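# Slide colored bins into matching marked shelf slots

## Task

Move every bin on the table into the shelf slot whose mark matches its color. Each bin must sit centered on its mark, open side facing outward, with all its parts still inside, and be pushed fully in past the shelf's front lip. The board overhead is low, so the bin may need tilting on the way in. At the end no bin may still be tilted or held up by a gripper, and each must stay put on its own without the robot holding it.

## Robot and tools

Robot: two arms, left_arm and right_arm, each with a parallel two-finger gripper and a wrist camera (cam_left_wrist and cam_right_wrist, both 672x504). The names are just labels and say nothing about which side of an image something is on.

Frame: all positions and orientations use one shared scene frame. The origin is on the table surface midway between the arms. +x points out over the table, +z points up, and left_arm sits on the +y side. Positions are in metres. Orientations are quaternions written w, x, y, z. Reported hand positions can be slightly off, more so at long reach.

Gripper geometry: the fingers point along the gripper's +z and close along its x axis. The reported position is the point between the pads, and the fingertips reach 17.5 mm past it. A flat block sticks out about 9 cm toward the gripper's -y side and turns with it, so keep it clear of the shelf and the bins.

Row format: one row has 20 numbers, first left then right. For each arm: x, y, z, qw, qx, qy, qz, then gripper position, force_limit, speed. The three gripper values each lie in [-1, 1]. The seven pose numbers are an absolute target pose in the scene frame, not an offset. Gripper position: +1 is open (50 mm), about -0.65 brings the pads together, and -1 means close until blocked. force_limit runs from about 20 N at -1 through 102 N at 0 to 185 N at +1. speed runs from 20 mm/s at -1 through 85 at 0 to 150 mm/s at +1. To leave an arm alone, repeat its last full pose and its last three gripper numbers, because a 0 counts as a command. To hold an orientation, send the same quaternion every time rather than copying back the reported one, which may have drifted.

Tools:
- execute_actions(actions): a list of actions. Each action is a list of 1 to 15 rows, and each row runs for one 1/30 s step. If there are fewer than 15 rows, the last row is held for the remaining steps. An empty list only returns state and images. A target more than 0.6 m from the gripper's current position along any of its axes gets refused. If the first action fails that check or any action is malformed, the whole call is refused.
- move(target, speed, blocking): target is one 20-number row of absolute poses. Both grippers follow straight paths that finish at the same moment, lasting 0.5 to 10 s. speed is in m/s, from 0.002 to 0.5 with a default of 0.25, and turning is capped at twice that value in rad/s. Paths do not avoid obstacles or the other arm. With blocking=false it returns after 0.5 s, and you then use wait(0) or stop before sending anything else.
- wait(seconds): 0 to 10 s, during which the arms hold their last command.
- stop(): brakes a move that is running.
- zoom_image(camera, region): region is [x0, y0, x1, y1] in image pixels, with a maximum size of 504x504.
- finished_scene(scene): ends scene 1 or 2 and cannot be undone. Call it only once every bin is correctly placed and stands free.

Motion limits: each control step clips the commanded pose to within 70 mm and 16 degrees of the measured pose, so distant targets may take more than one action. Where position and orientation conflict, position wins. 'Hand target' lines show the current clipped goal. 'pose unreachable' means the clearance check changed the command.

Results: the state line gives each gripper's position, quaternion and velocities. The move: line reports done, off_target, moving, held or fault, plus any limits that acted (paced means clipped, held means blocked by a check) and the distance from each target. object_status is 0 while moving, 1 when blocked while opening, 2 when something is gripped while closing, and 3 when the fingers reached the commanded position or met, meaning nothing is held. Close with -1 and check for 2. Opening width is about (250 - position_measured) x 0.202 mm. Changing the position by at least 0.01 is what makes new force or speed settings take effect.

Hazards: the arms are stiff. Pushing a target into a firm surface, or moving fast into contact, can trip a torque fault (load limits: waist/shoulder 306, elbow 144, wrist joints 40.5 N m) or a force fault at 144 N. Either one freezes that arm for 10 s. When pushing a bin into the shelf, approach slowly and aim only a little past contact. Keep bins upright so parts don't spill, and tilt them only as much as needed to pass under the low board. Never drop anything or push objects off the table. Keep the two arms from colliding. Holding loads heats the motors, and an over-temperature fault brakes the arm, so don't hold a bin longer than needed. Something may briefly tug on a held part or shove a loose object. Release the bin and move the gripper clear before finishing.

Each tool is called after ">>>" as name([rows], argument=value, ...), one row to a line, values as JSON.

## Session

>>> execute_actions(actions=[])

Scene clock: 0.00 s.
left_arm: end_effector_position=(+0.1840, +0.8513, +0.2091) position_measured=3 object_status=3 end_effector_quat_wxyz=(-0.049, +0.809, -0.532, +0.246) end_effector_velocity=(+0.000, -0.000, +0.000) end_effector_angular_velocity=(+0.001, -0.000, -0.000) | right_arm: end_effector_position=(+0.4248, +0.1719, +0.2108) position_measured=3 object_status=3 end_effector_quat_wxyz=(-0.075, +0.815, -0.261, +0.512) end_effector_velocity=(+0.000, +0.000, -0.000) end_effector_angular_velocity=(-0.000, -0.001, +0.001)
Joint positions: left_arm=[ 1.413 -0.286  2.383 -0.552  1.17  -1.993] | right_arm=[ 1.598  0.639  1.515 -1.142  1.336 -2.148]
Joint velocities: left_arm=[-0.    -0.001  0.    -0.     0.    -0.   ] | right_arm=[-0.     0.     0.    -0.001 -0.001  0.   ]
Joint torques (N m, as the joint torque sensors report them, + toward a larger angle): no reading
Hand target (left_arm): +0.184, +0.851, +0.209; -0.049, +0.809, -0.532, +0.246
Hand target (right_arm): +0.425, +0.172, +0.211; -0.075, +0.815, -0.261, +0.512

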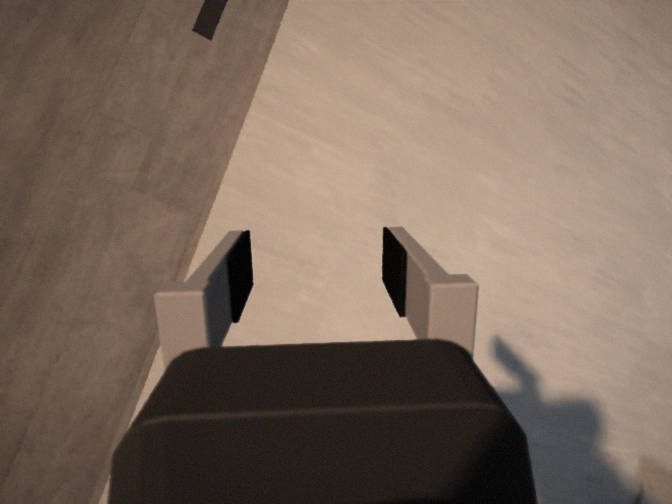

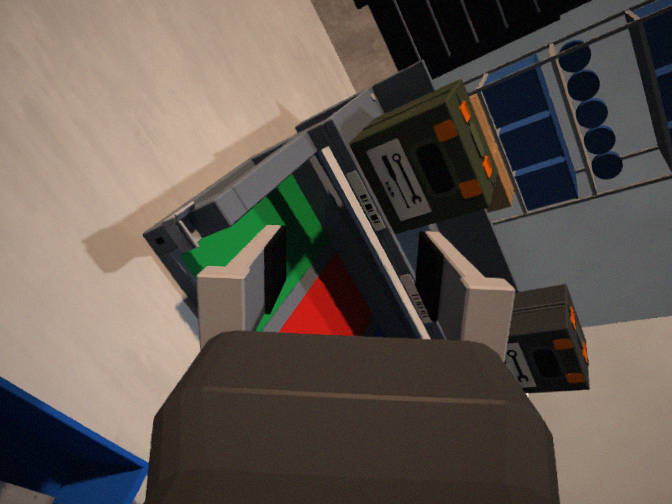

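>>> move(target=[0.25,0.45,0.6,-0.153,0.690,-0.690,0.153,1,0,0,0.25,-0.2,0.6,-0.153,0.690,-0.690,0.153,1,0,0], speed=0.3)

Scene clock: 17.03 s.
left_arm: end_effector_position=(+0.2500, +0.4516, +0.5998) position_measured=3 object_status=3 end_effector_quat_wxyz=(-0.154, +0.690, -0.690, +0.152) end_effector_velocity=(+0.000, +0.000, -0.001) end_effector_angular_velocity=(+0.002, +0.000, +0.002) | right_arm: end_effector_position=(+0.2503, -0.2004, +0.5997) position_measured=3 object_status=3 end_effector_quat_wxyz=(-0.153, +0.690, -0.690, +0.153) end_effector_velocity=(-0.000, +0.000, +0.001) end_effector_angular_velocity=(+0.002, +0.001, -0.001)
Joint positions: left_arm=[-0.93  -0.586  1.799  0.377  1.69  -4.092] | right_arm=[ 1.595 -0.181  1.568 -0.435  1.68  -1.772]
Joint velocities: left_arm=[-0.     0.001  0.001  0.001  0.001 -0.002] | right_arm=[-0.    -0.    -0.001  0.001  0.     0.001]
Joint torques (N m, as the joint torque sensors report them, + toward a larger angle): left_arm=[  6.31  17.24 -42.51   4.22  -1.02  -0.24] | right_arm=[  0.89 -26.3  -42.11   2.98  -0.16   0.18]
Hand target (left_arm): +0.250, +0.452, +0.600; -0.154, +0.690, -0.690, +0.152
Hand target (right_arm): +0.250, -0.200, +0.600; -0.153, +0.690, -0.690, +0.153
Off the commanded pose (left_arm): 0.002 m, 0 deg.
Off the commanded pose (right_arm): 0.001 m, 0 deg.
move: done

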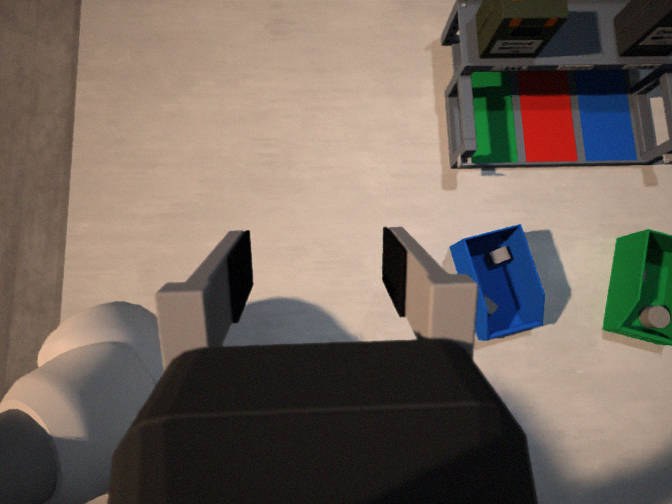

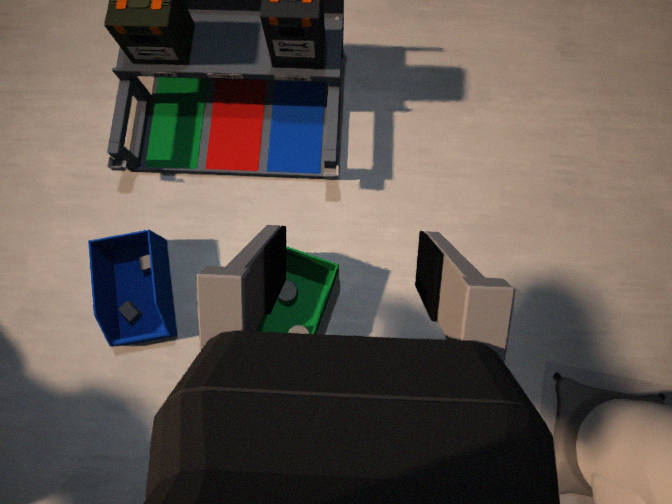

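>>> zoom_image(camera="cam_left_wrist", region=[140, 200, 500, 380])

>>> zoom_image(camera="cam_right_wrist", region=[80, 0, 380, 225])

>>> zoom_image(camera="cam_right_wrist", region=[60, 200, 360, 380])

Region (140, 200, 500, 380) of cam_left_wrist's 672x504 image, scaled by 1.400, with more detail than that image has.

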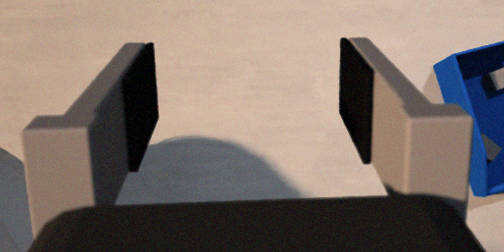

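Region (80, 0, 380, 225) of cam_right_wrist's 672x504 image, scaled by 1.680, with more detail than that image has; it fills the top 378 rows of this view, and the rest is white.

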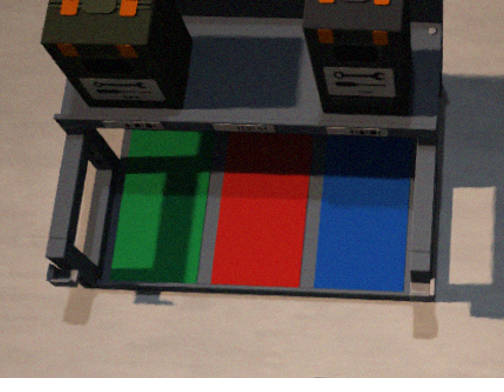

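Region (60, 200, 360, 380) of cam_right_wrist's 672x504 image, scaled by 1.680, with more detail than that image has; it fills the top 302 rows of this view, and the rest is white.

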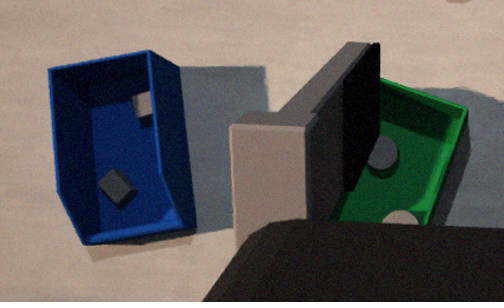

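>>> move(target=[0.25,0.25,0.55,0,0.7071,-0.7071,0,1,0,0,0.25,-0.2,0.55,0,0.7071,-0.7071,0,1,0,0], speed=0.3)

Scene clock: 44.77 s.
left_arm: end_effector_position=(+0.2500, +0.2502, +0.5503) position_measured=3 object_status=3 end_effector_quat_wxyz=(-0.000, +0.707, -0.707, +0.000) end_effector_velocity=(-0.001, -0.001, +0.000) end_effector_angular_velocity=(-0.001, +0.001, -0.002) | right_arm: end_effector_position=(+0.2499, -0.1998, +0.5502) position_measured=3 object_status=3 end_effector_quat_wxyz=(-0.000, +0.707, -0.707, +0.000) end_effector_velocity=(+0.000, +0.000, -0.002) end_effector_angular_velocity=(-0.001, +0.002, -0.000)
Joint positions: left_arm=[-0.914 -0.215  1.613  0.     1.744 -4.165] | right_arm=[ 1.326 -0.144  1.556 -0.001  1.729 -1.976]
Joint velocities: left_arm=[-0.002  0.    -0.001 -0.001  0.    -0.   ] | right_arm=[-0.001  0.001  0.002  0.001 -0.001 -0.   ]
Joint torques (N m, as the joint torque sensors report them, + toward a larger angle): left_arm=[  3.79 -19.32 -44.66   4.19   0.31   0.  ] | right_arm=[  0.92 -28.18 -41.03   4.65   0.03   0.17]
Hand target (left_arm): +0.250, +0.250, +0.550; -0.000, +0.707, -0.707, -0.000
Hand target (right_arm): +0.250, -0.200, +0.550; -0.000, +0.707, -0.707, +0.000
Off the commanded pose (left_arm): 0.000 m, 0 deg.
Off the commanded pose (right_arm): 0.000 m, 0 deg.
move: done

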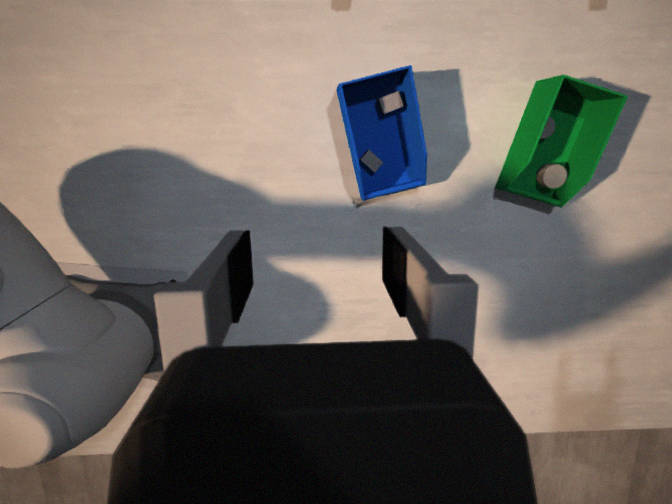

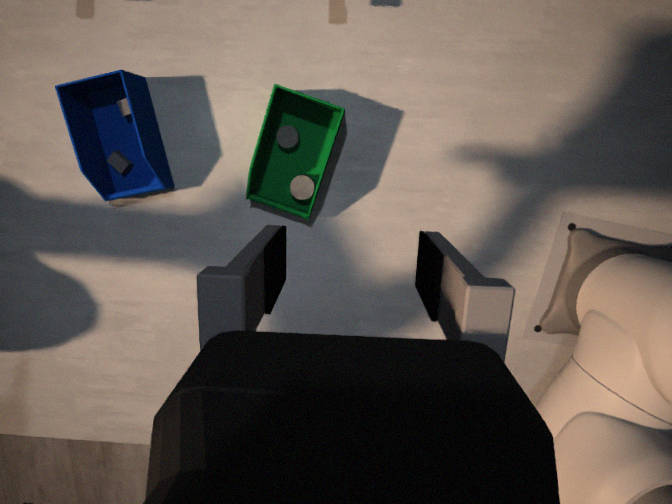

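>>> zoom_image(camera="cam_left_wrist", region=[300, 50, 480, 230])

>>> zoom_image(camera="cam_right_wrist", region=[220, 60, 400, 240])

>>> move(target=[0.25,0.25,0.30,0,0.7071,-0.7071,0,1,0,0,0.25,-0.2,0.30,0,0.7071,-0.7071,0,1,0,0], speed=0.3)

Region (300, 50, 480, 230) of cam_left_wrist's 672x504 image, scaled by 2.800, with more detail than that image has.

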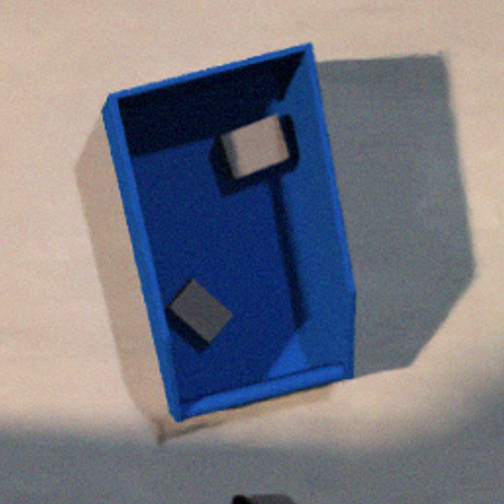

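Region (220, 60, 400, 240) of cam_right_wrist's 672x504 image, scaled by 2.800, with more detail than that image has.

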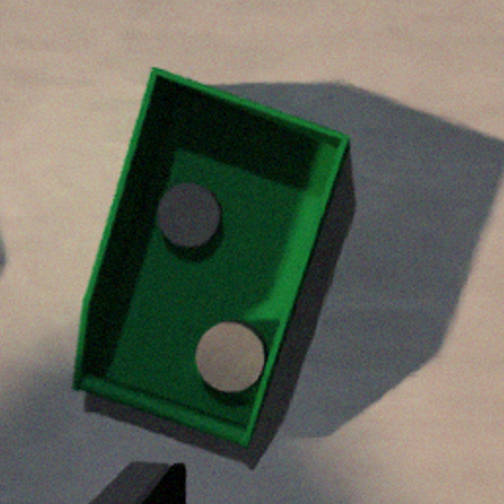

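Scene clock: 49.57 s.
left_arm: end_effector_position=(+0.2499, +0.2501, +0.3001) position_measured=3 object_status=3 end_effector_quat_wxyz=(+0.000, +0.707, -0.707, +0.000) end_effector_velocity=(-0.000, -0.000, -0.001) end_effector_angular_velocity=(+0.002, +0.001, -0.001) | right_arm: end_effector_position=(+0.2501, -0.1997, +0.3001) position_measured=3 object_status=3 end_effector_quat_wxyz=(-0.000, +0.707, -0.707, -0.000) end_effector_velocity=(+0.000, +0.000, -0.000) end_effector_angular_velocity=(-0.000, -0.001, +0.000)
Joint positions: left_arm=[-0.914 -0.192  2.047 -0.     1.286 -4.165] | right_arm=[ 1.325 -0.115  1.984 -0.     1.272 -1.976]
Joint velocities: left_arm=[-0.001  0.002  0.001  0.001 -0.001 -0.   ] | right_arm=[-0.     0.     0.    -0.001 -0.001 -0.   ]
Joint torques (N m, as the joint torque sensors report them, + toward a larger angle): left_arm=[  1.83 -24.04 -44.32   3.61   0.02   0.17] | right_arm=[  1.27 -30.1  -40.07   4.61  -0.01   0.17]
Hand target (left_arm): +0.250, +0.250, +0.300; +0.000, +0.707, -0.707, -0.000
Hand target (right_arm): +0.250, -0.200, +0.300; -0.000, +0.707, -0.707, +0.000
Off the commanded pose (left_arm): 0.000 m, 0 deg.
Off the commanded pose (right_arm): 0.000 m, 0 deg.
move: done

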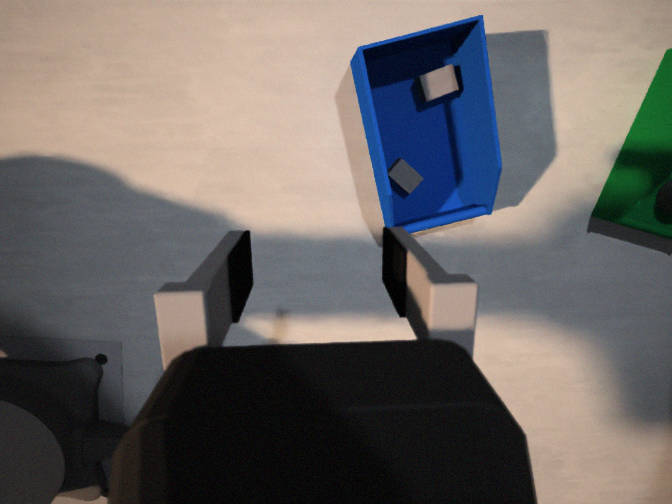

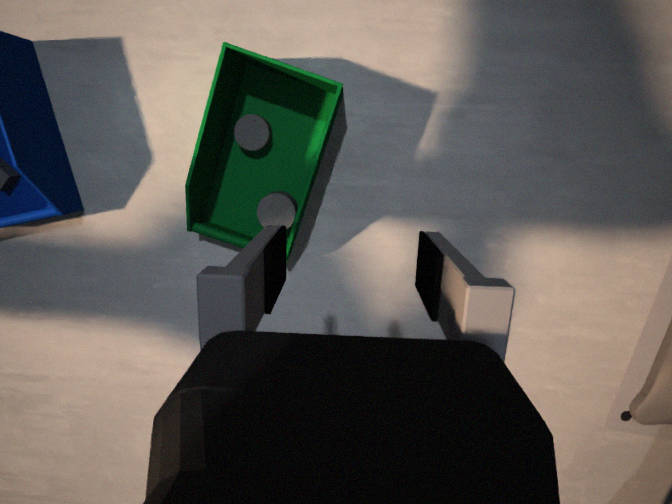

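>>> zoom_image(camera="cam_left_wrist", region=[320, 0, 572, 252])

>>> zoom_image(camera="cam_right_wrist", region=[150, 20, 402, 272])

Region (320, 0, 572, 252) of cam_left_wrist's 672x504 image, scaled by 2.000, with more detail than that image has.

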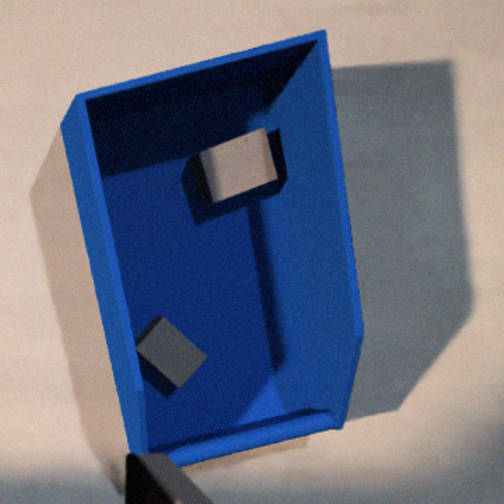

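Region (150, 20, 402, 272) of cam_right_wrist's 672x504 image, scaled by 2.000, with more detail than that image has.

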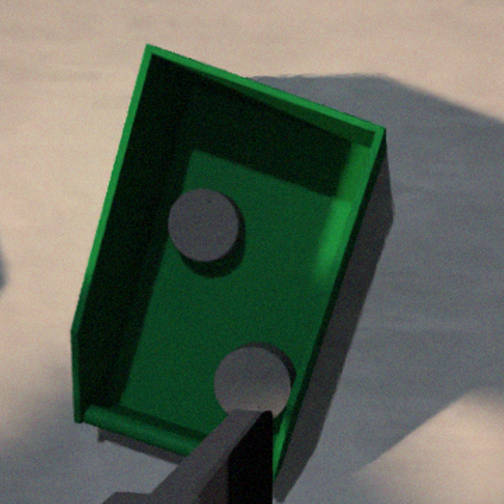

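>>> zoom_image(camera="cam_right_wrist", region=[240, 210, 480, 330])

Region (240, 210, 480, 330) of cam_right_wrist's 672x504 image, scaled by 2.100, with more detail than that image has.

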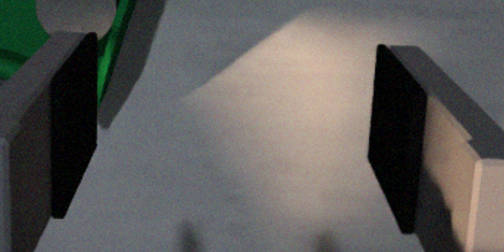

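>>> move(target=[0.58,0.5,0.13,0,0,0.7071,-0.7071,1,0,0,0.5,-0.03,0.45,0,0.7071,-0.7071,0,1,0,0], speed=0.3)

Scene clock: 113.57 s.
left_arm: end_effector_position=(+0.5688, +0.4919, +0.1362) position_measured=3 object_status=3 end_effector_quat_wxyz=(+0.001, -0.027, +0.720, -0.694) end_effector_velocity=(-0.000, -0.001, +0.000) end_effector_angular_velocity=(-0.000, -0.000, -0.002) | right_arm: end_effector_position=(+0.4997, -0.0297, +0.4504) position_measured=3 object_status=3 end_effector_quat_wxyz=(-0.000, +0.707, -0.707, +0.000) end_effector_velocity=(+0.000, -0.000, -0.001) end_effector_angular_velocity=(-0.002, +0.000, -0.000)
Joint positions: left_arm=[ 0.398  0.679  2.051 -1.328  1.634 -0.436] | right_arm=[ 1.102  0.277  1.284 -0.     1.58  -2.201]
Joint velocities: left_arm=[-0.002 -0.001  0.    -0.     0.     0.   ] | right_arm=[ 0.     0.     0.001 -0.001  0.     0.   ]
Joint torques (N m, as the joint torque sensors report them, + toward a larger angle): left_arm=[  1.97 -66.54 -17.49  -1.18   3.36  -0.19] | right_arm=[  1.73 -73.47 -42.22   4.93   0.06   0.01]
Hand target (left_arm): +0.569, +0.492, +0.136; +0.001, -0.027, +0.720, -0.694
Hand target (right_arm): +0.500, -0.030, +0.450; -0.000, +0.707, -0.707, +0.000
Off the commanded pose (left_arm): 0.015 m, 4 deg.
Off the commanded pose (right_arm): 0.001 m, 0 deg.
FORCE FAULT: contact force on the left arm reached its limit, and that arm stopped for 10 seconds. The contact can be on any part of that arm, not only on its tool. That time counts as 19 of the actions that you can send in this scene. That arm's remaining commands of this call were not run. That arm holds still and accepts commands again. Move the arm away from the contact; if what it grips holds it there, let go first. Pushing or pulling that hard again can fault the arm again.
move: fault (left_arm)

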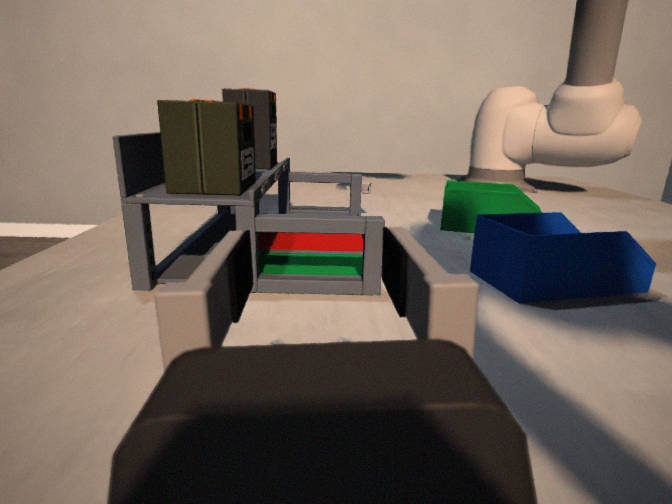

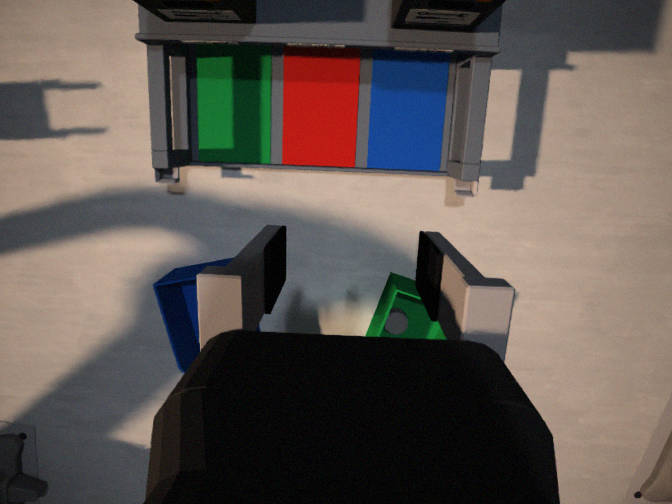

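>>> zoom_image(camera="cam_left_wrist", region=[200, 140, 410, 310])

>>> zoom_image(camera="cam_right_wrist", region=[130, 20, 330, 210])

>>> zoom_image(camera="cam_right_wrist", region=[310, 20, 510, 210])

Region (200, 140, 410, 310) of cam_left_wrist's 672x504 image, scaled by 2.400, with more detail than that image has; it fills the top 408 rows of this view, and the rest is white.

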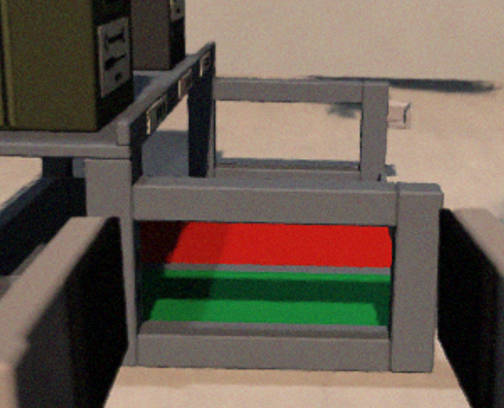

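Region (130, 20, 330, 210) of cam_right_wrist's 672x504 image, scaled by 2.520, with more detail than that image has; it fills the top 479 rows of this view, and the rest is white.

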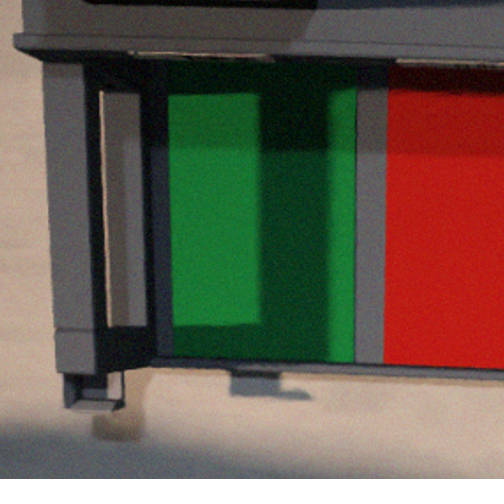

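Region (310, 20, 510, 210) of cam_right_wrist's 672x504 image, scaled by 2.520, with more detail than that image has; it fills the top 479 rows of this view, and the rest is white.

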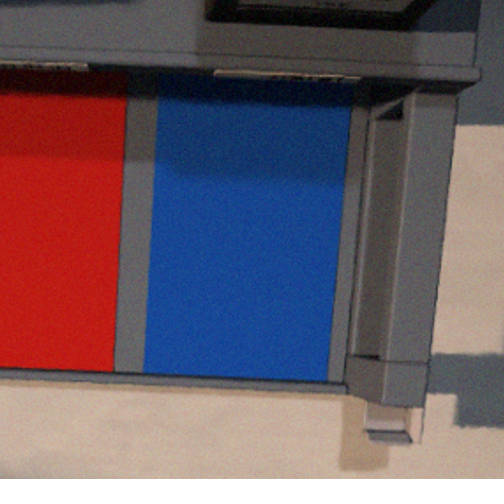

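>>> move(target=[0.58,0.5,0.22,0,0,0.7071,-0.7071,1,0,0,0.38,0.0,0.3,-0.3536,0.6124,-0.6124,0.3536,1,0,0], speed=0.3)

>>> move(target=[0.58,0.5,0.2,0.5736,0.8192,0,0,1,0,0,0.38,0.0,0.17,-0.4305,0.561,-0.561,0.4305,1,0,0], speed=0.5)

Scene clock: 150.27 s.
left_arm: end_effector_position=(+0.5800, +0.5000, +0.2199) position_measured=3 object_status=3 end_effector_quat_wxyz=(-0.000, +0.000, +0.707, -0.707) end_effector_velocity=(+0.000, +0.000, +0.000) end_effector_angular_velocity=(+0.000, -0.001, +0.000) | right_arm: end_effector_position=(+0.3802, -0.0005, +0.2995) position_measured=3 object_status=3 end_effector_quat_wxyz=(-0.353, +0.613, -0.613, +0.353) end_effector_velocity=(-0.000, -0.000, +0.000) end_effector_angular_velocity=(+0.001, -0.001, -0.001)
Joint positions: left_arm=[ 0.398  0.585  1.999 -1.324  1.722 -0.539] | right_arm=[ 1.629  0.29   1.883 -1.172  1.205 -1.072]
Joint velocities: left_arm=[ 0.001 -0.001 -0.     0.    -0.    -0.   ] | right_arm=[ 0.001  0.     0.    -0.001  0.001  0.003]
Joint torques (N m, as the joint torque sensors report them, + toward a larger angle): left_arm=[  4.75 -77.44 -19.77  -1.71   2.91   0.03] | right_arm=[  2.94 -63.76 -32.41  -0.31   1.43   0.25]
Hand target (left_arm): +0.580, +0.500, +0.220; -0.000, +0.000, +0.707, -0.707
Hand target (right_arm): +0.380, -0.001, +0.299; -0.353, +0.613, -0.613, +0.353
Off the commanded pose (left_arm): 0.000 m, 0 deg.
Off the commanded pose (right_arm): 0.001 m, 0 deg.
move: done

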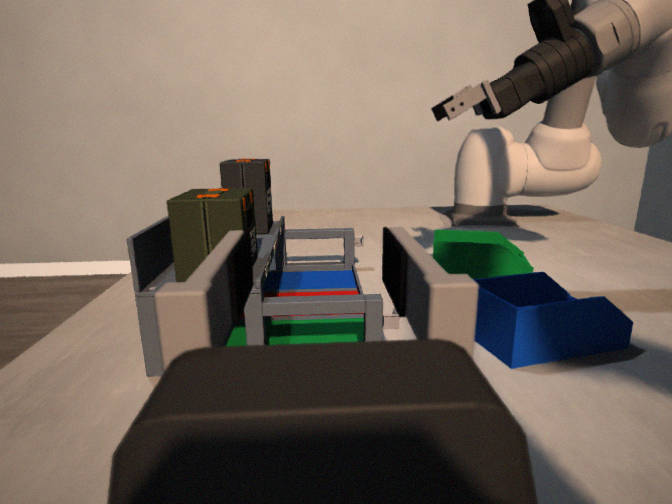

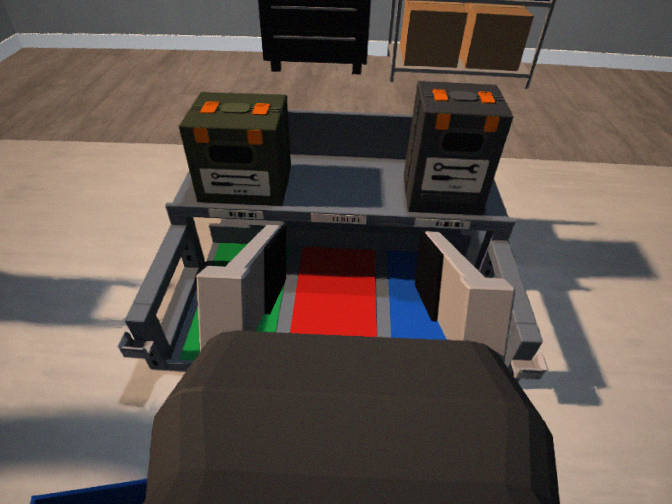

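Scene clock: 153.90 s.
left_arm: end_effector_position=(+0.5799, +0.4999, +0.1998) position_measured=3 object_status=3 end_effector_quat_wxyz=(+0.574, +0.819, +0.000, -0.000) end_effector_velocity=(+0.000, +0.001, -0.000) end_effector_angular_velocity=(-0.000, +0.002, +0.002) | right_arm: end_effector_position=(+0.3802, -0.0001, +0.1700) position_measured=3 object_status=3 end_effector_quat_wxyz=(-0.430, +0.561, -0.561, +0.431) end_effector_velocity=(-0.000, -0.001, -0.001) end_effector_angular_velocity=(-0.002, +0.001, -0.001)
Joint positions: left_arm=[ 0.357  0.393  1.971 -1.153  1.489 -3.894] | right_arm=[ 1.668  0.541  1.994 -1.471  1.321 -0.628]
Joint velocities: left_arm=[ 0.002  0.001 -0.001  0.     0.    -0.002] | right_arm=[-0.     0.001  0.001  0.001  0.    -0.   ]
Joint torques (N m, as the joint torque sensors report them, + toward a larger angle): left_arm=[  1.92 -67.68 -29.06  -1.07   2.52  -0.31] | right_arm=[  1.55 -77.04 -20.04  -1.05   2.68   0.02]
Hand target (left_arm): +0.580, +0.500, +0.200; +0.574, +0.819, +0.000, -0.000
Hand target (right_arm): +0.380, -0.000, +0.170; -0.430, +0.561, -0.561, +0.431
Off the commanded pose (left_arm): 0.000 m, 0 deg.
Off the commanded pose (right_arm): 0.000 m, 0 deg.
move: done

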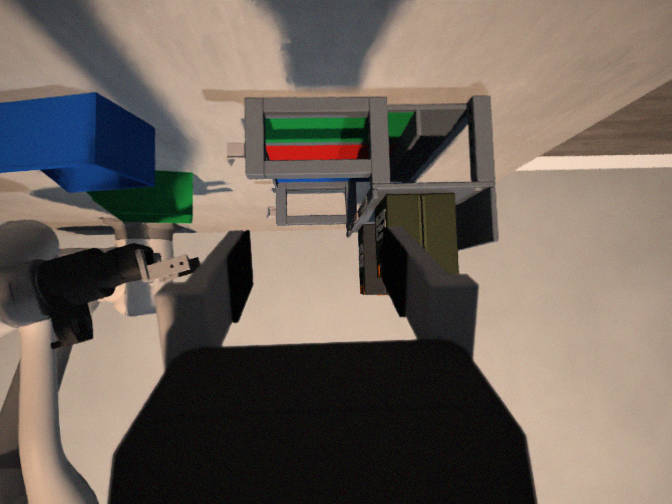

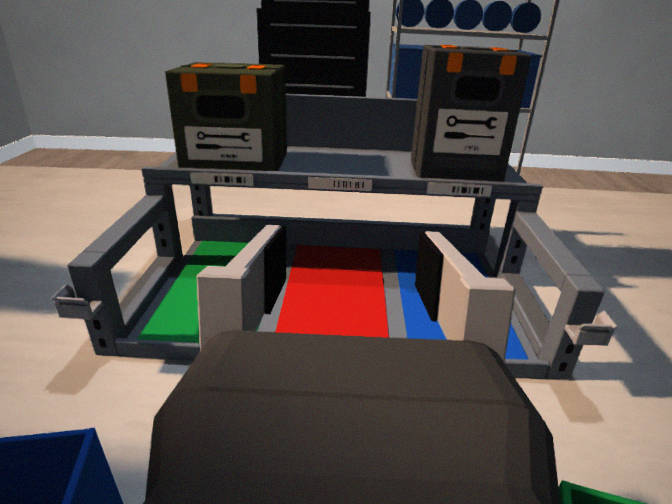

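>>> zoom_image(camera="cam_right_wrist", region=[40, 160, 300, 380])

>>> zoom_image(camera="cam_right_wrist", region=[270, 160, 430, 280])

>>> zoom_image(camera="cam_left_wrist", region=[220, 80, 510, 250])

Region (40, 160, 300, 380) of cam_right_wrist's 672x504 image, scaled by 1.938, with more detail than that image has; it fills the top 426 rows of this view, and the rest is white.

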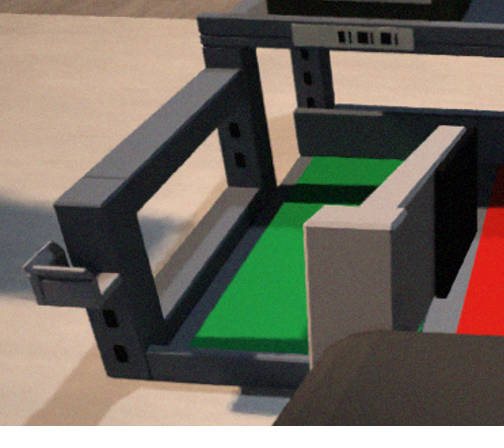

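Region (270, 160, 430, 280) of cam_right_wrist's 672x504 image, scaled by 3.150, with more detail than that image has; it fills the top 378 rows of this view, and the rest is white.

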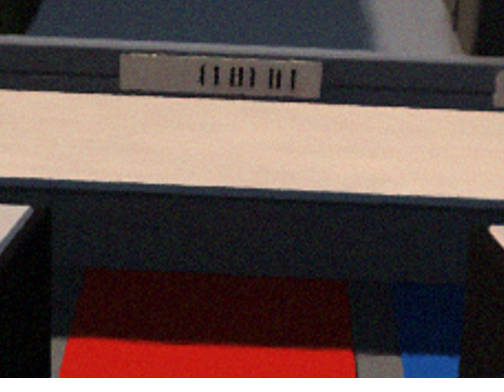

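Region (220, 80, 510, 250) of cam_left_wrist's 672x504 image, scaled by 1.738, with more detail than that image has; it fills the top 295 rows of this view, and the rest is white.

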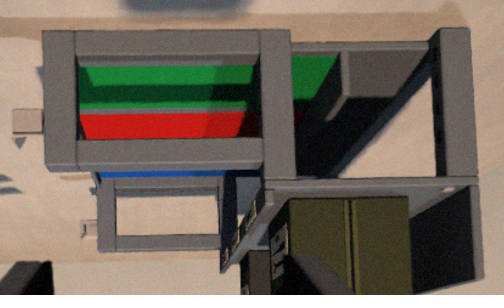

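>>> move(target=[0.62,0.46,0.116,0.6428,0.766,0,0,1,0,0,0.276,0.189,0.14,-0.17,0.7672,-0.6038,0.1338,0.3,-0.3,0.5], speed=0.3)

Scene clock: 184.57 s.
left_arm: end_effector_position=(+0.6201, +0.4601, +0.1162) position_measured=3 object_status=3 end_effector_quat_wxyz=(+0.643, +0.766, -0.000, +0.000) end_effector_velocity=(+0.000, +0.000, +0.001) end_effector_angular_velocity=(-0.000, -0.001, +0.001) | right_arm: end_effector_position=(+0.2755, +0.1893, +0.1406) position_measured=107 object_status=3 end_effector_quat_wxyz=(-0.170, +0.767, -0.604, +0.134) end_effector_velocity=(-0.000, -0.000, -0.001) end_effector_angular_velocity=(-0.002, +0.002, -0.001)
Joint positions: left_arm=[ 0.311  0.61   1.95  -1.308  1.534 -3.71 ] | right_arm=[ 1.619  0.527  1.575 -0.511  0.948 -1.637]
Joint velocities: left_arm=[ 0.001 -0.001 -0.    -0.     0.    -0.   ] | right_arm=[-0.     0.001 -0.     0.002  0.001 -0.001]
Joint torques (N m, as the joint torque sensors report them, + toward a larger angle): left_arm=[  4.73 -79.55 -20.82  -1.59   2.86   0.07] | right_arm=[  1.44 -90.61 -35.63   2.46   0.06  -0.13]
Hand target (left_arm): +0.620, +0.460, +0.116; +0.643, +0.766, -0.000, +0.000
Hand target (right_arm): +0.275, +0.189, +0.141; -0.170, +0.767, -0.604, +0.134
Off the commanded pose (left_arm): 0.000 m, 0 deg.
Off the commanded pose (right_arm): 0.001 m, 0 deg.
move: done

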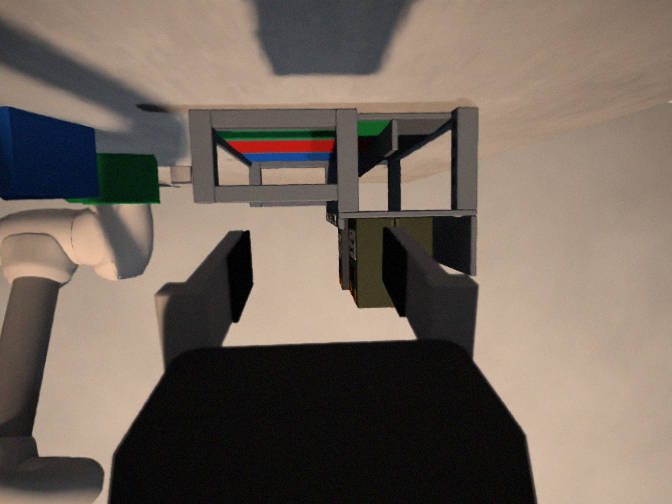

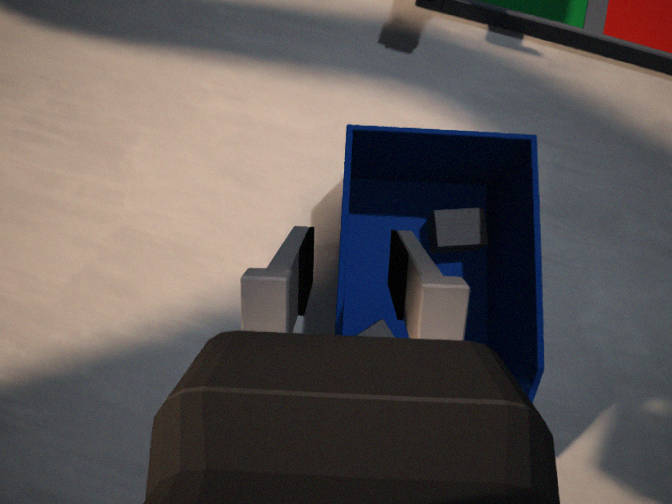

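>>> zoom_image(camera="cam_right_wrist", region=[290, 110, 560, 340])

>>> zoom_image(camera="cam_left_wrist", region=[0, 90, 260, 230])

Region (290, 110, 560, 340) of cam_right_wrist's 672x504 image, scaled by 1.867, with more detail than that image has; it fills the top 429 rows of this view, and the rest is white.

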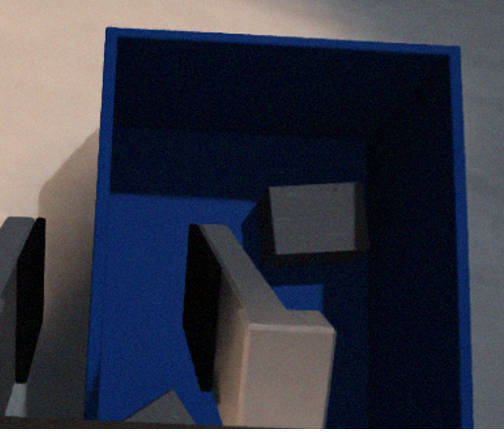

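Region (0, 90, 260, 230) of cam_left_wrist's 672x504 image, scaled by 1.938, with more detail than that image has; it fills the top 271 rows of this view, and the rest is white.

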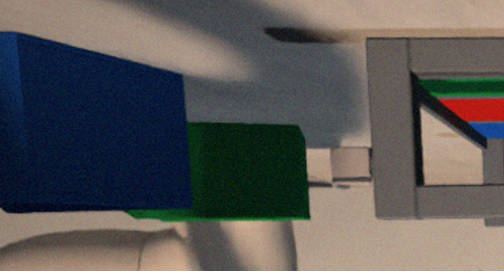

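>>> move(target=[0.62,0.46,0.116,0.6428,0.766,0,0,1,0,0,0.2753,0.192,0.057,-0.17,0.7672,-0.6038,0.1338,0.3,-0.3,0.5], speed=0.15)

Scene clock: 208.83 s.
left_arm: end_effector_position=(+0.6201, +0.4600, +0.1161) position_measured=3 object_status=3 end_effector_quat_wxyz=(+0.643, +0.766, -0.000, +0.000) end_effector_velocity=(+0.000, +0.001, -0.000) end_effector_angular_velocity=(+0.001, +0.000, +0.002) | right_arm: end_effector_position=(+0.2753, +0.1921, +0.0571) position_measured=107 object_status=3 end_effector_quat_wxyz=(-0.170, +0.767, -0.604, +0.134) end_effector_velocity=(-0.000, -0.000, -0.001) end_effector_angular_velocity=(+0.000, +0.001, -0.001)
Joint positions: left_arm=[ 0.31   0.61   1.95  -1.308  1.534 -3.71 ] | right_arm=[ 1.62   0.606  1.619 -0.561  0.842 -1.556]
Joint velocities: left_arm=[ 0.001  0.    -0.    -0.    -0.001  0.   ] | right_arm=[ 0.     0.     0.001  0.001 -0.001  0.001]
Joint torques (N m, as the joint torque sensors report them, + toward a larger angle): left_arm=[  3.96 -81.14 -21.92  -1.45   2.8   -0.04] | right_arm=[  1.03 -94.21 -32.38   2.43   0.21  -0.09]
Hand target (left_arm): +0.620, +0.460, +0.116; +0.643, +0.766, -0.000, -0.000
Hand target (right_arm): +0.275, +0.192, +0.057; -0.170, +0.767, -0.604, +0.134
Off the commanded pose (left_arm): 0.000 m, 0 deg.
Off the commanded pose (right_arm): 0.000 m, 0 deg.
move: done

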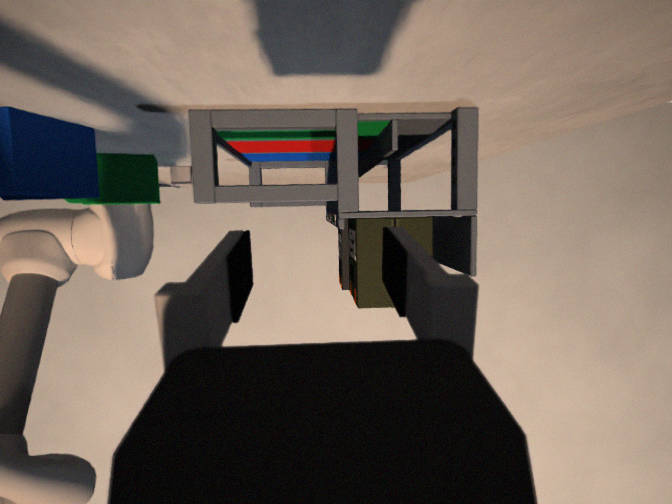

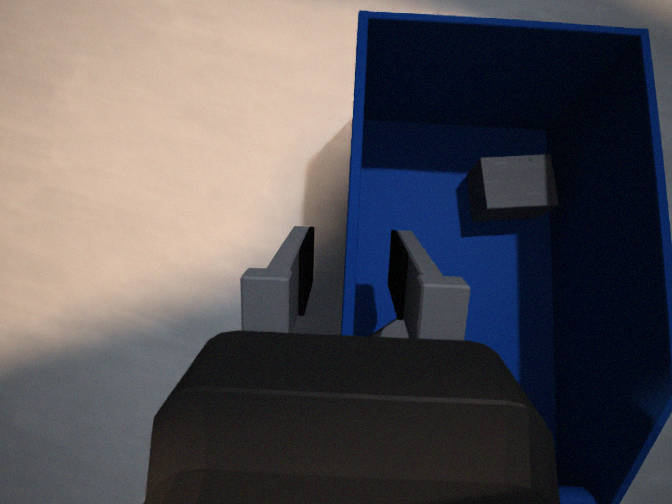

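>>> move(target=[0.62,0.46,0.116,0.6428,0.766,0,0,1,0,0,0.2753,0.1925,0.057,-0.17,0.7672,-0.6038,0.1338,-1,0.2,0], speed=0.1)

Scene clock: 214.50 s.
left_arm: end_effector_position=(+0.6200, +0.4600, +0.1160) position_measured=3 object_status=3 end_effector_quat_wxyz=(+0.643, +0.766, +0.000, -0.000) end_effector_velocity=(+0.000, -0.000, +0.001) end_effector_angular_velocity=(-0.000, -0.001, +0.001) | right_arm: end_effector_position=(+0.2753, +0.1925, +0.0570) position_measured=240 object_status=2 end_effector_quat_wxyz=(-0.170, +0.767, -0.604, +0.134) end_effector_velocity=(+0.000, +0.001, +0.001) end_effector_angular_velocity=(+0.001, +0.000, -0.000)
Joint positions: left_arm=[ 0.31   0.61   1.95  -1.308  1.533 -3.71 ] | right_arm=[ 1.62   0.606  1.618 -0.561  0.842 -1.556]
Joint velocities: left_arm=[-0.    -0.001 -0.    -0.001  0.    -0.   ] | right_arm=[-0.    -0.    -0.001  0.001  0.001 -0.001]
Joint torques (N m, as the joint torque sensors report them, + toward a larger angle): left_arm=[  4.22 -80.42 -21.21  -1.6    2.72   0.27] | right_arm=[  1.32 -97.26 -34.03   1.87   0.11  -0.14]
Hand target (left_arm): +0.620, +0.460, +0.116; +0.643, +0.766, +0.000, +0.000
Hand target (right_arm): +0.275, +0.193, +0.057; -0.170, +0.767, -0.604, +0.134
Off the commanded pose (left_arm): 0.000 m, 0 deg.
Off the commanded pose (right_arm): 0.000 m, 0 deg.
move: done

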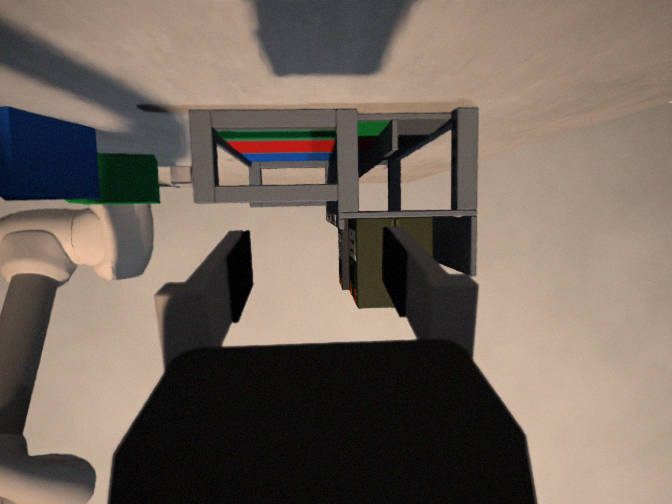

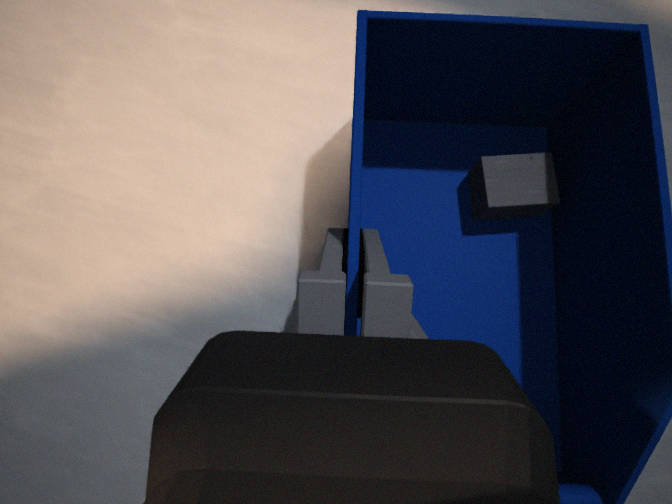

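>>> move(target=[0.62,0.46,0.116,0.6428,0.766,0,0,1,0,0,0.29,0.18,0.13,-0.17,0.7672,-0.6038,0.1338,-1,0.2,0], speed=0.15)

>>> move(target=[0.62,0.46,0.116,0.6428,0.766,0,0,1,0,0,0.53,-0.0535,0.16,-0.1167,0.6974,-0.6974,0.1167,-1,0.2,0], speed=0.2)

Scene clock: 223.07 s.
left_arm: end_effector_position=(+0.6200, +0.4600, +0.1160) position_measured=3 object_status=3 end_effector_quat_wxyz=(+0.643, +0.766, +0.000, -0.000) end_effector_velocity=(-0.000, -0.001, +0.000) end_effector_angular_velocity=(+0.000, -0.001, -0.002) | right_arm: end_effector_position=(+0.2900, +0.1799, +0.1299) position_measured=240 object_status=2 end_effector_quat_wxyz=(-0.170, +0.767, -0.604, +0.134) end_effector_velocity=(+0.000, +0.000, +0.001) end_effector_angular_velocity=(+0.001, -0.000, +0.000)
Joint positions: left_arm=[ 0.31   0.61   1.95  -1.308  1.533 -3.71 ] | right_arm=[ 1.599  0.524  1.601 -0.519  0.919 -1.641]
Joint velocities: left_arm=[-0.001 -0.001  0.     0.    -0.    -0.   ] | right_arm=[-0.    -0.001 -0.     0.     0.    -0.001]
Joint torques (N m, as the joint torque sensors report them, + toward a larger angle): left_arm=[  3.15 -80.31 -20.78  -1.46   2.68   0.18] | right_arm=[  1.55 -92.17 -36.96   2.01   0.12   0.15]
Hand target (left_arm): +0.620, +0.460, +0.116; +0.643, +0.766, -0.000, +0.000
Hand target (right_arm): +0.290, +0.180, +0.130; -0.170, +0.767, -0.604, +0.134
Off the commanded pose (left_arm): 0.000 m, 0 deg.
Off the commanded pose (right_arm): 0.000 m, 0 deg.
move: done

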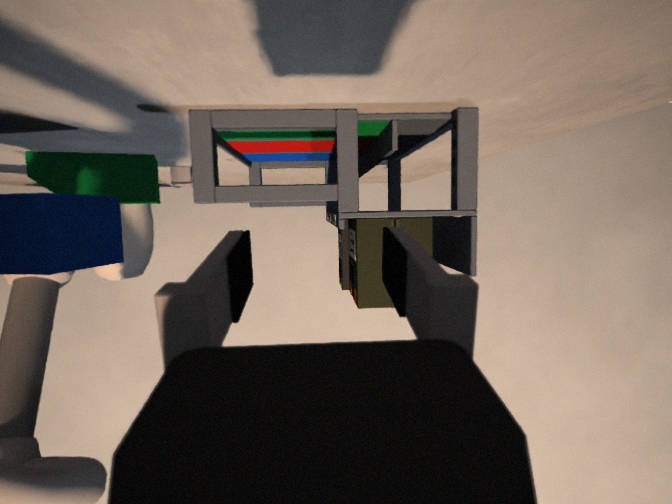

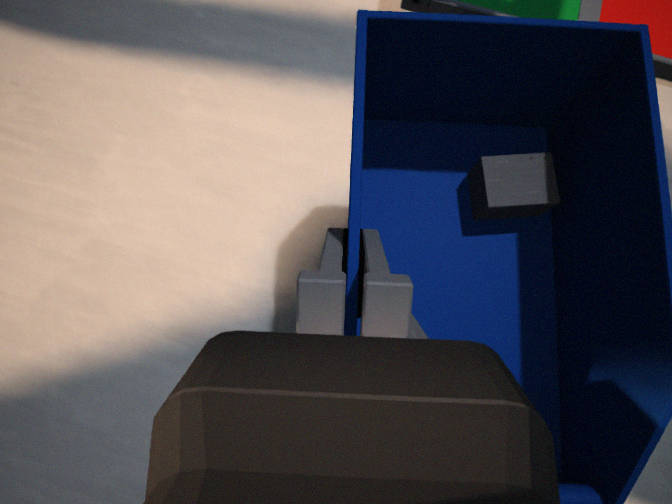

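Scene clock: 225.13 s.
left_arm: end_effector_position=(+0.6200, +0.4600, +0.1160) position_measured=3 object_status=3 end_effector_quat_wxyz=(+0.643, +0.766, +0.000, -0.000) end_effector_velocity=(-0.000, -0.001, +0.001) end_effector_angular_velocity=(-0.000, -0.001, -0.001) | right_arm: end_effector_position=(+0.5304, -0.0531, +0.1599) position_measured=240 object_status=2 end_effector_quat_wxyz=(-0.117, +0.697, -0.697, +0.117) end_effector_velocity=(+0.000, -0.001, -0.000) end_effector_angular_velocity=(-0.002, +0.000, -0.000)
Joint positions: left_arm=[ 0.31   0.61   1.95  -1.308  1.533 -3.71 ] | right_arm=[ 1.163  0.331  1.806 -0.373  0.856 -1.914]
Joint velocities: left_arm=[-0.001 -0.001 -0.    -0.     0.     0.   ] | right_arm=[-0.001 -0.     0.001 -0.001  0.001  0.   ]
Joint torques (N m, as the joint torque sensors report them, + toward a larger angle): left_arm=[  2.58 -84.41 -21.06  -1.71   3.04  -0.26] | right_arm=[  0.99 -73.81 -36.38   2.75  -0.23  -0.07]
Hand target (left_arm): +0.620, +0.460, +0.116; +0.643, +0.766, +0.000, +0.000
Hand target (right_arm): +0.530, -0.053, +0.160; -0.117, +0.697, -0.697, +0.117
Off the commanded pose (left_arm): 0.000 m, 0 deg.
Off the commanded pose (right_arm): 0.001 m, 0 deg.
move: done

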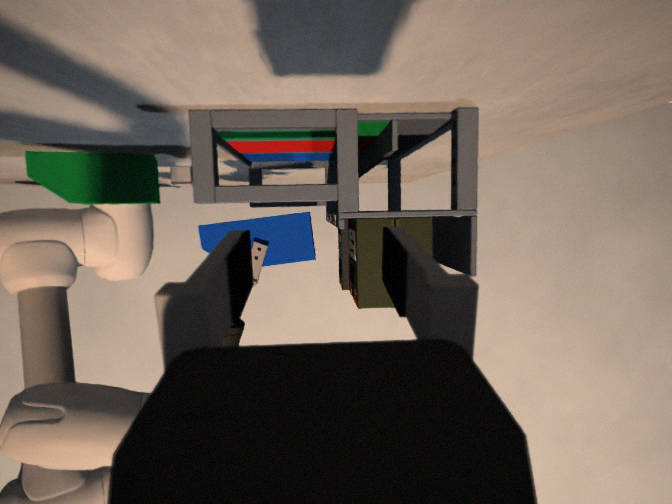

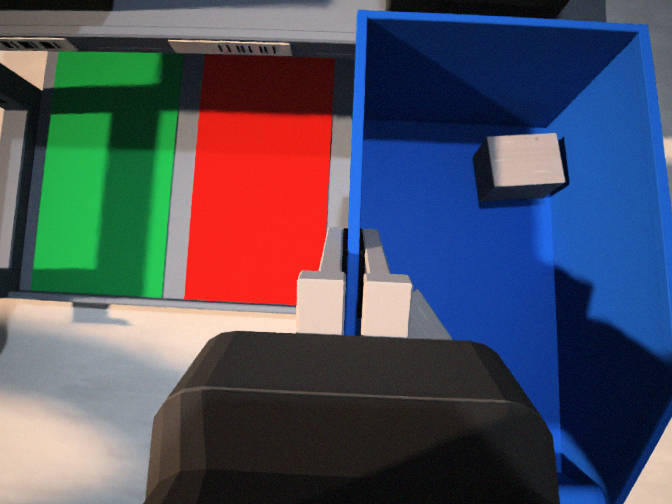

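>>> zoom_image(camera="cam_right_wrist", region=[140, 30, 400, 320])

>>> zoom_image(camera="cam_left_wrist", region=[180, 140, 380, 280])

Region (140, 30, 400, 320) of cam_right_wrist's 672x504 image, scaled by 1.738, with more detail than that image has; it fills the left 452 columns of this view, and the rest is white.

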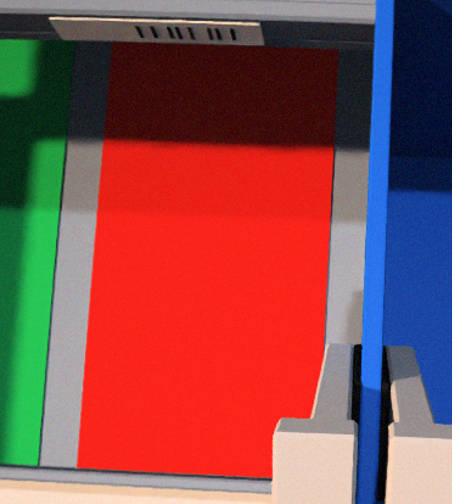

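Region (180, 140, 380, 280) of cam_left_wrist's 672x504 image, scaled by 2.520, with more detail than that image has; it fills the top 353 rows of this view, and the rest is white.

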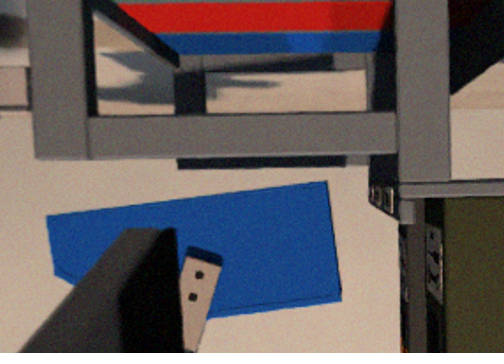

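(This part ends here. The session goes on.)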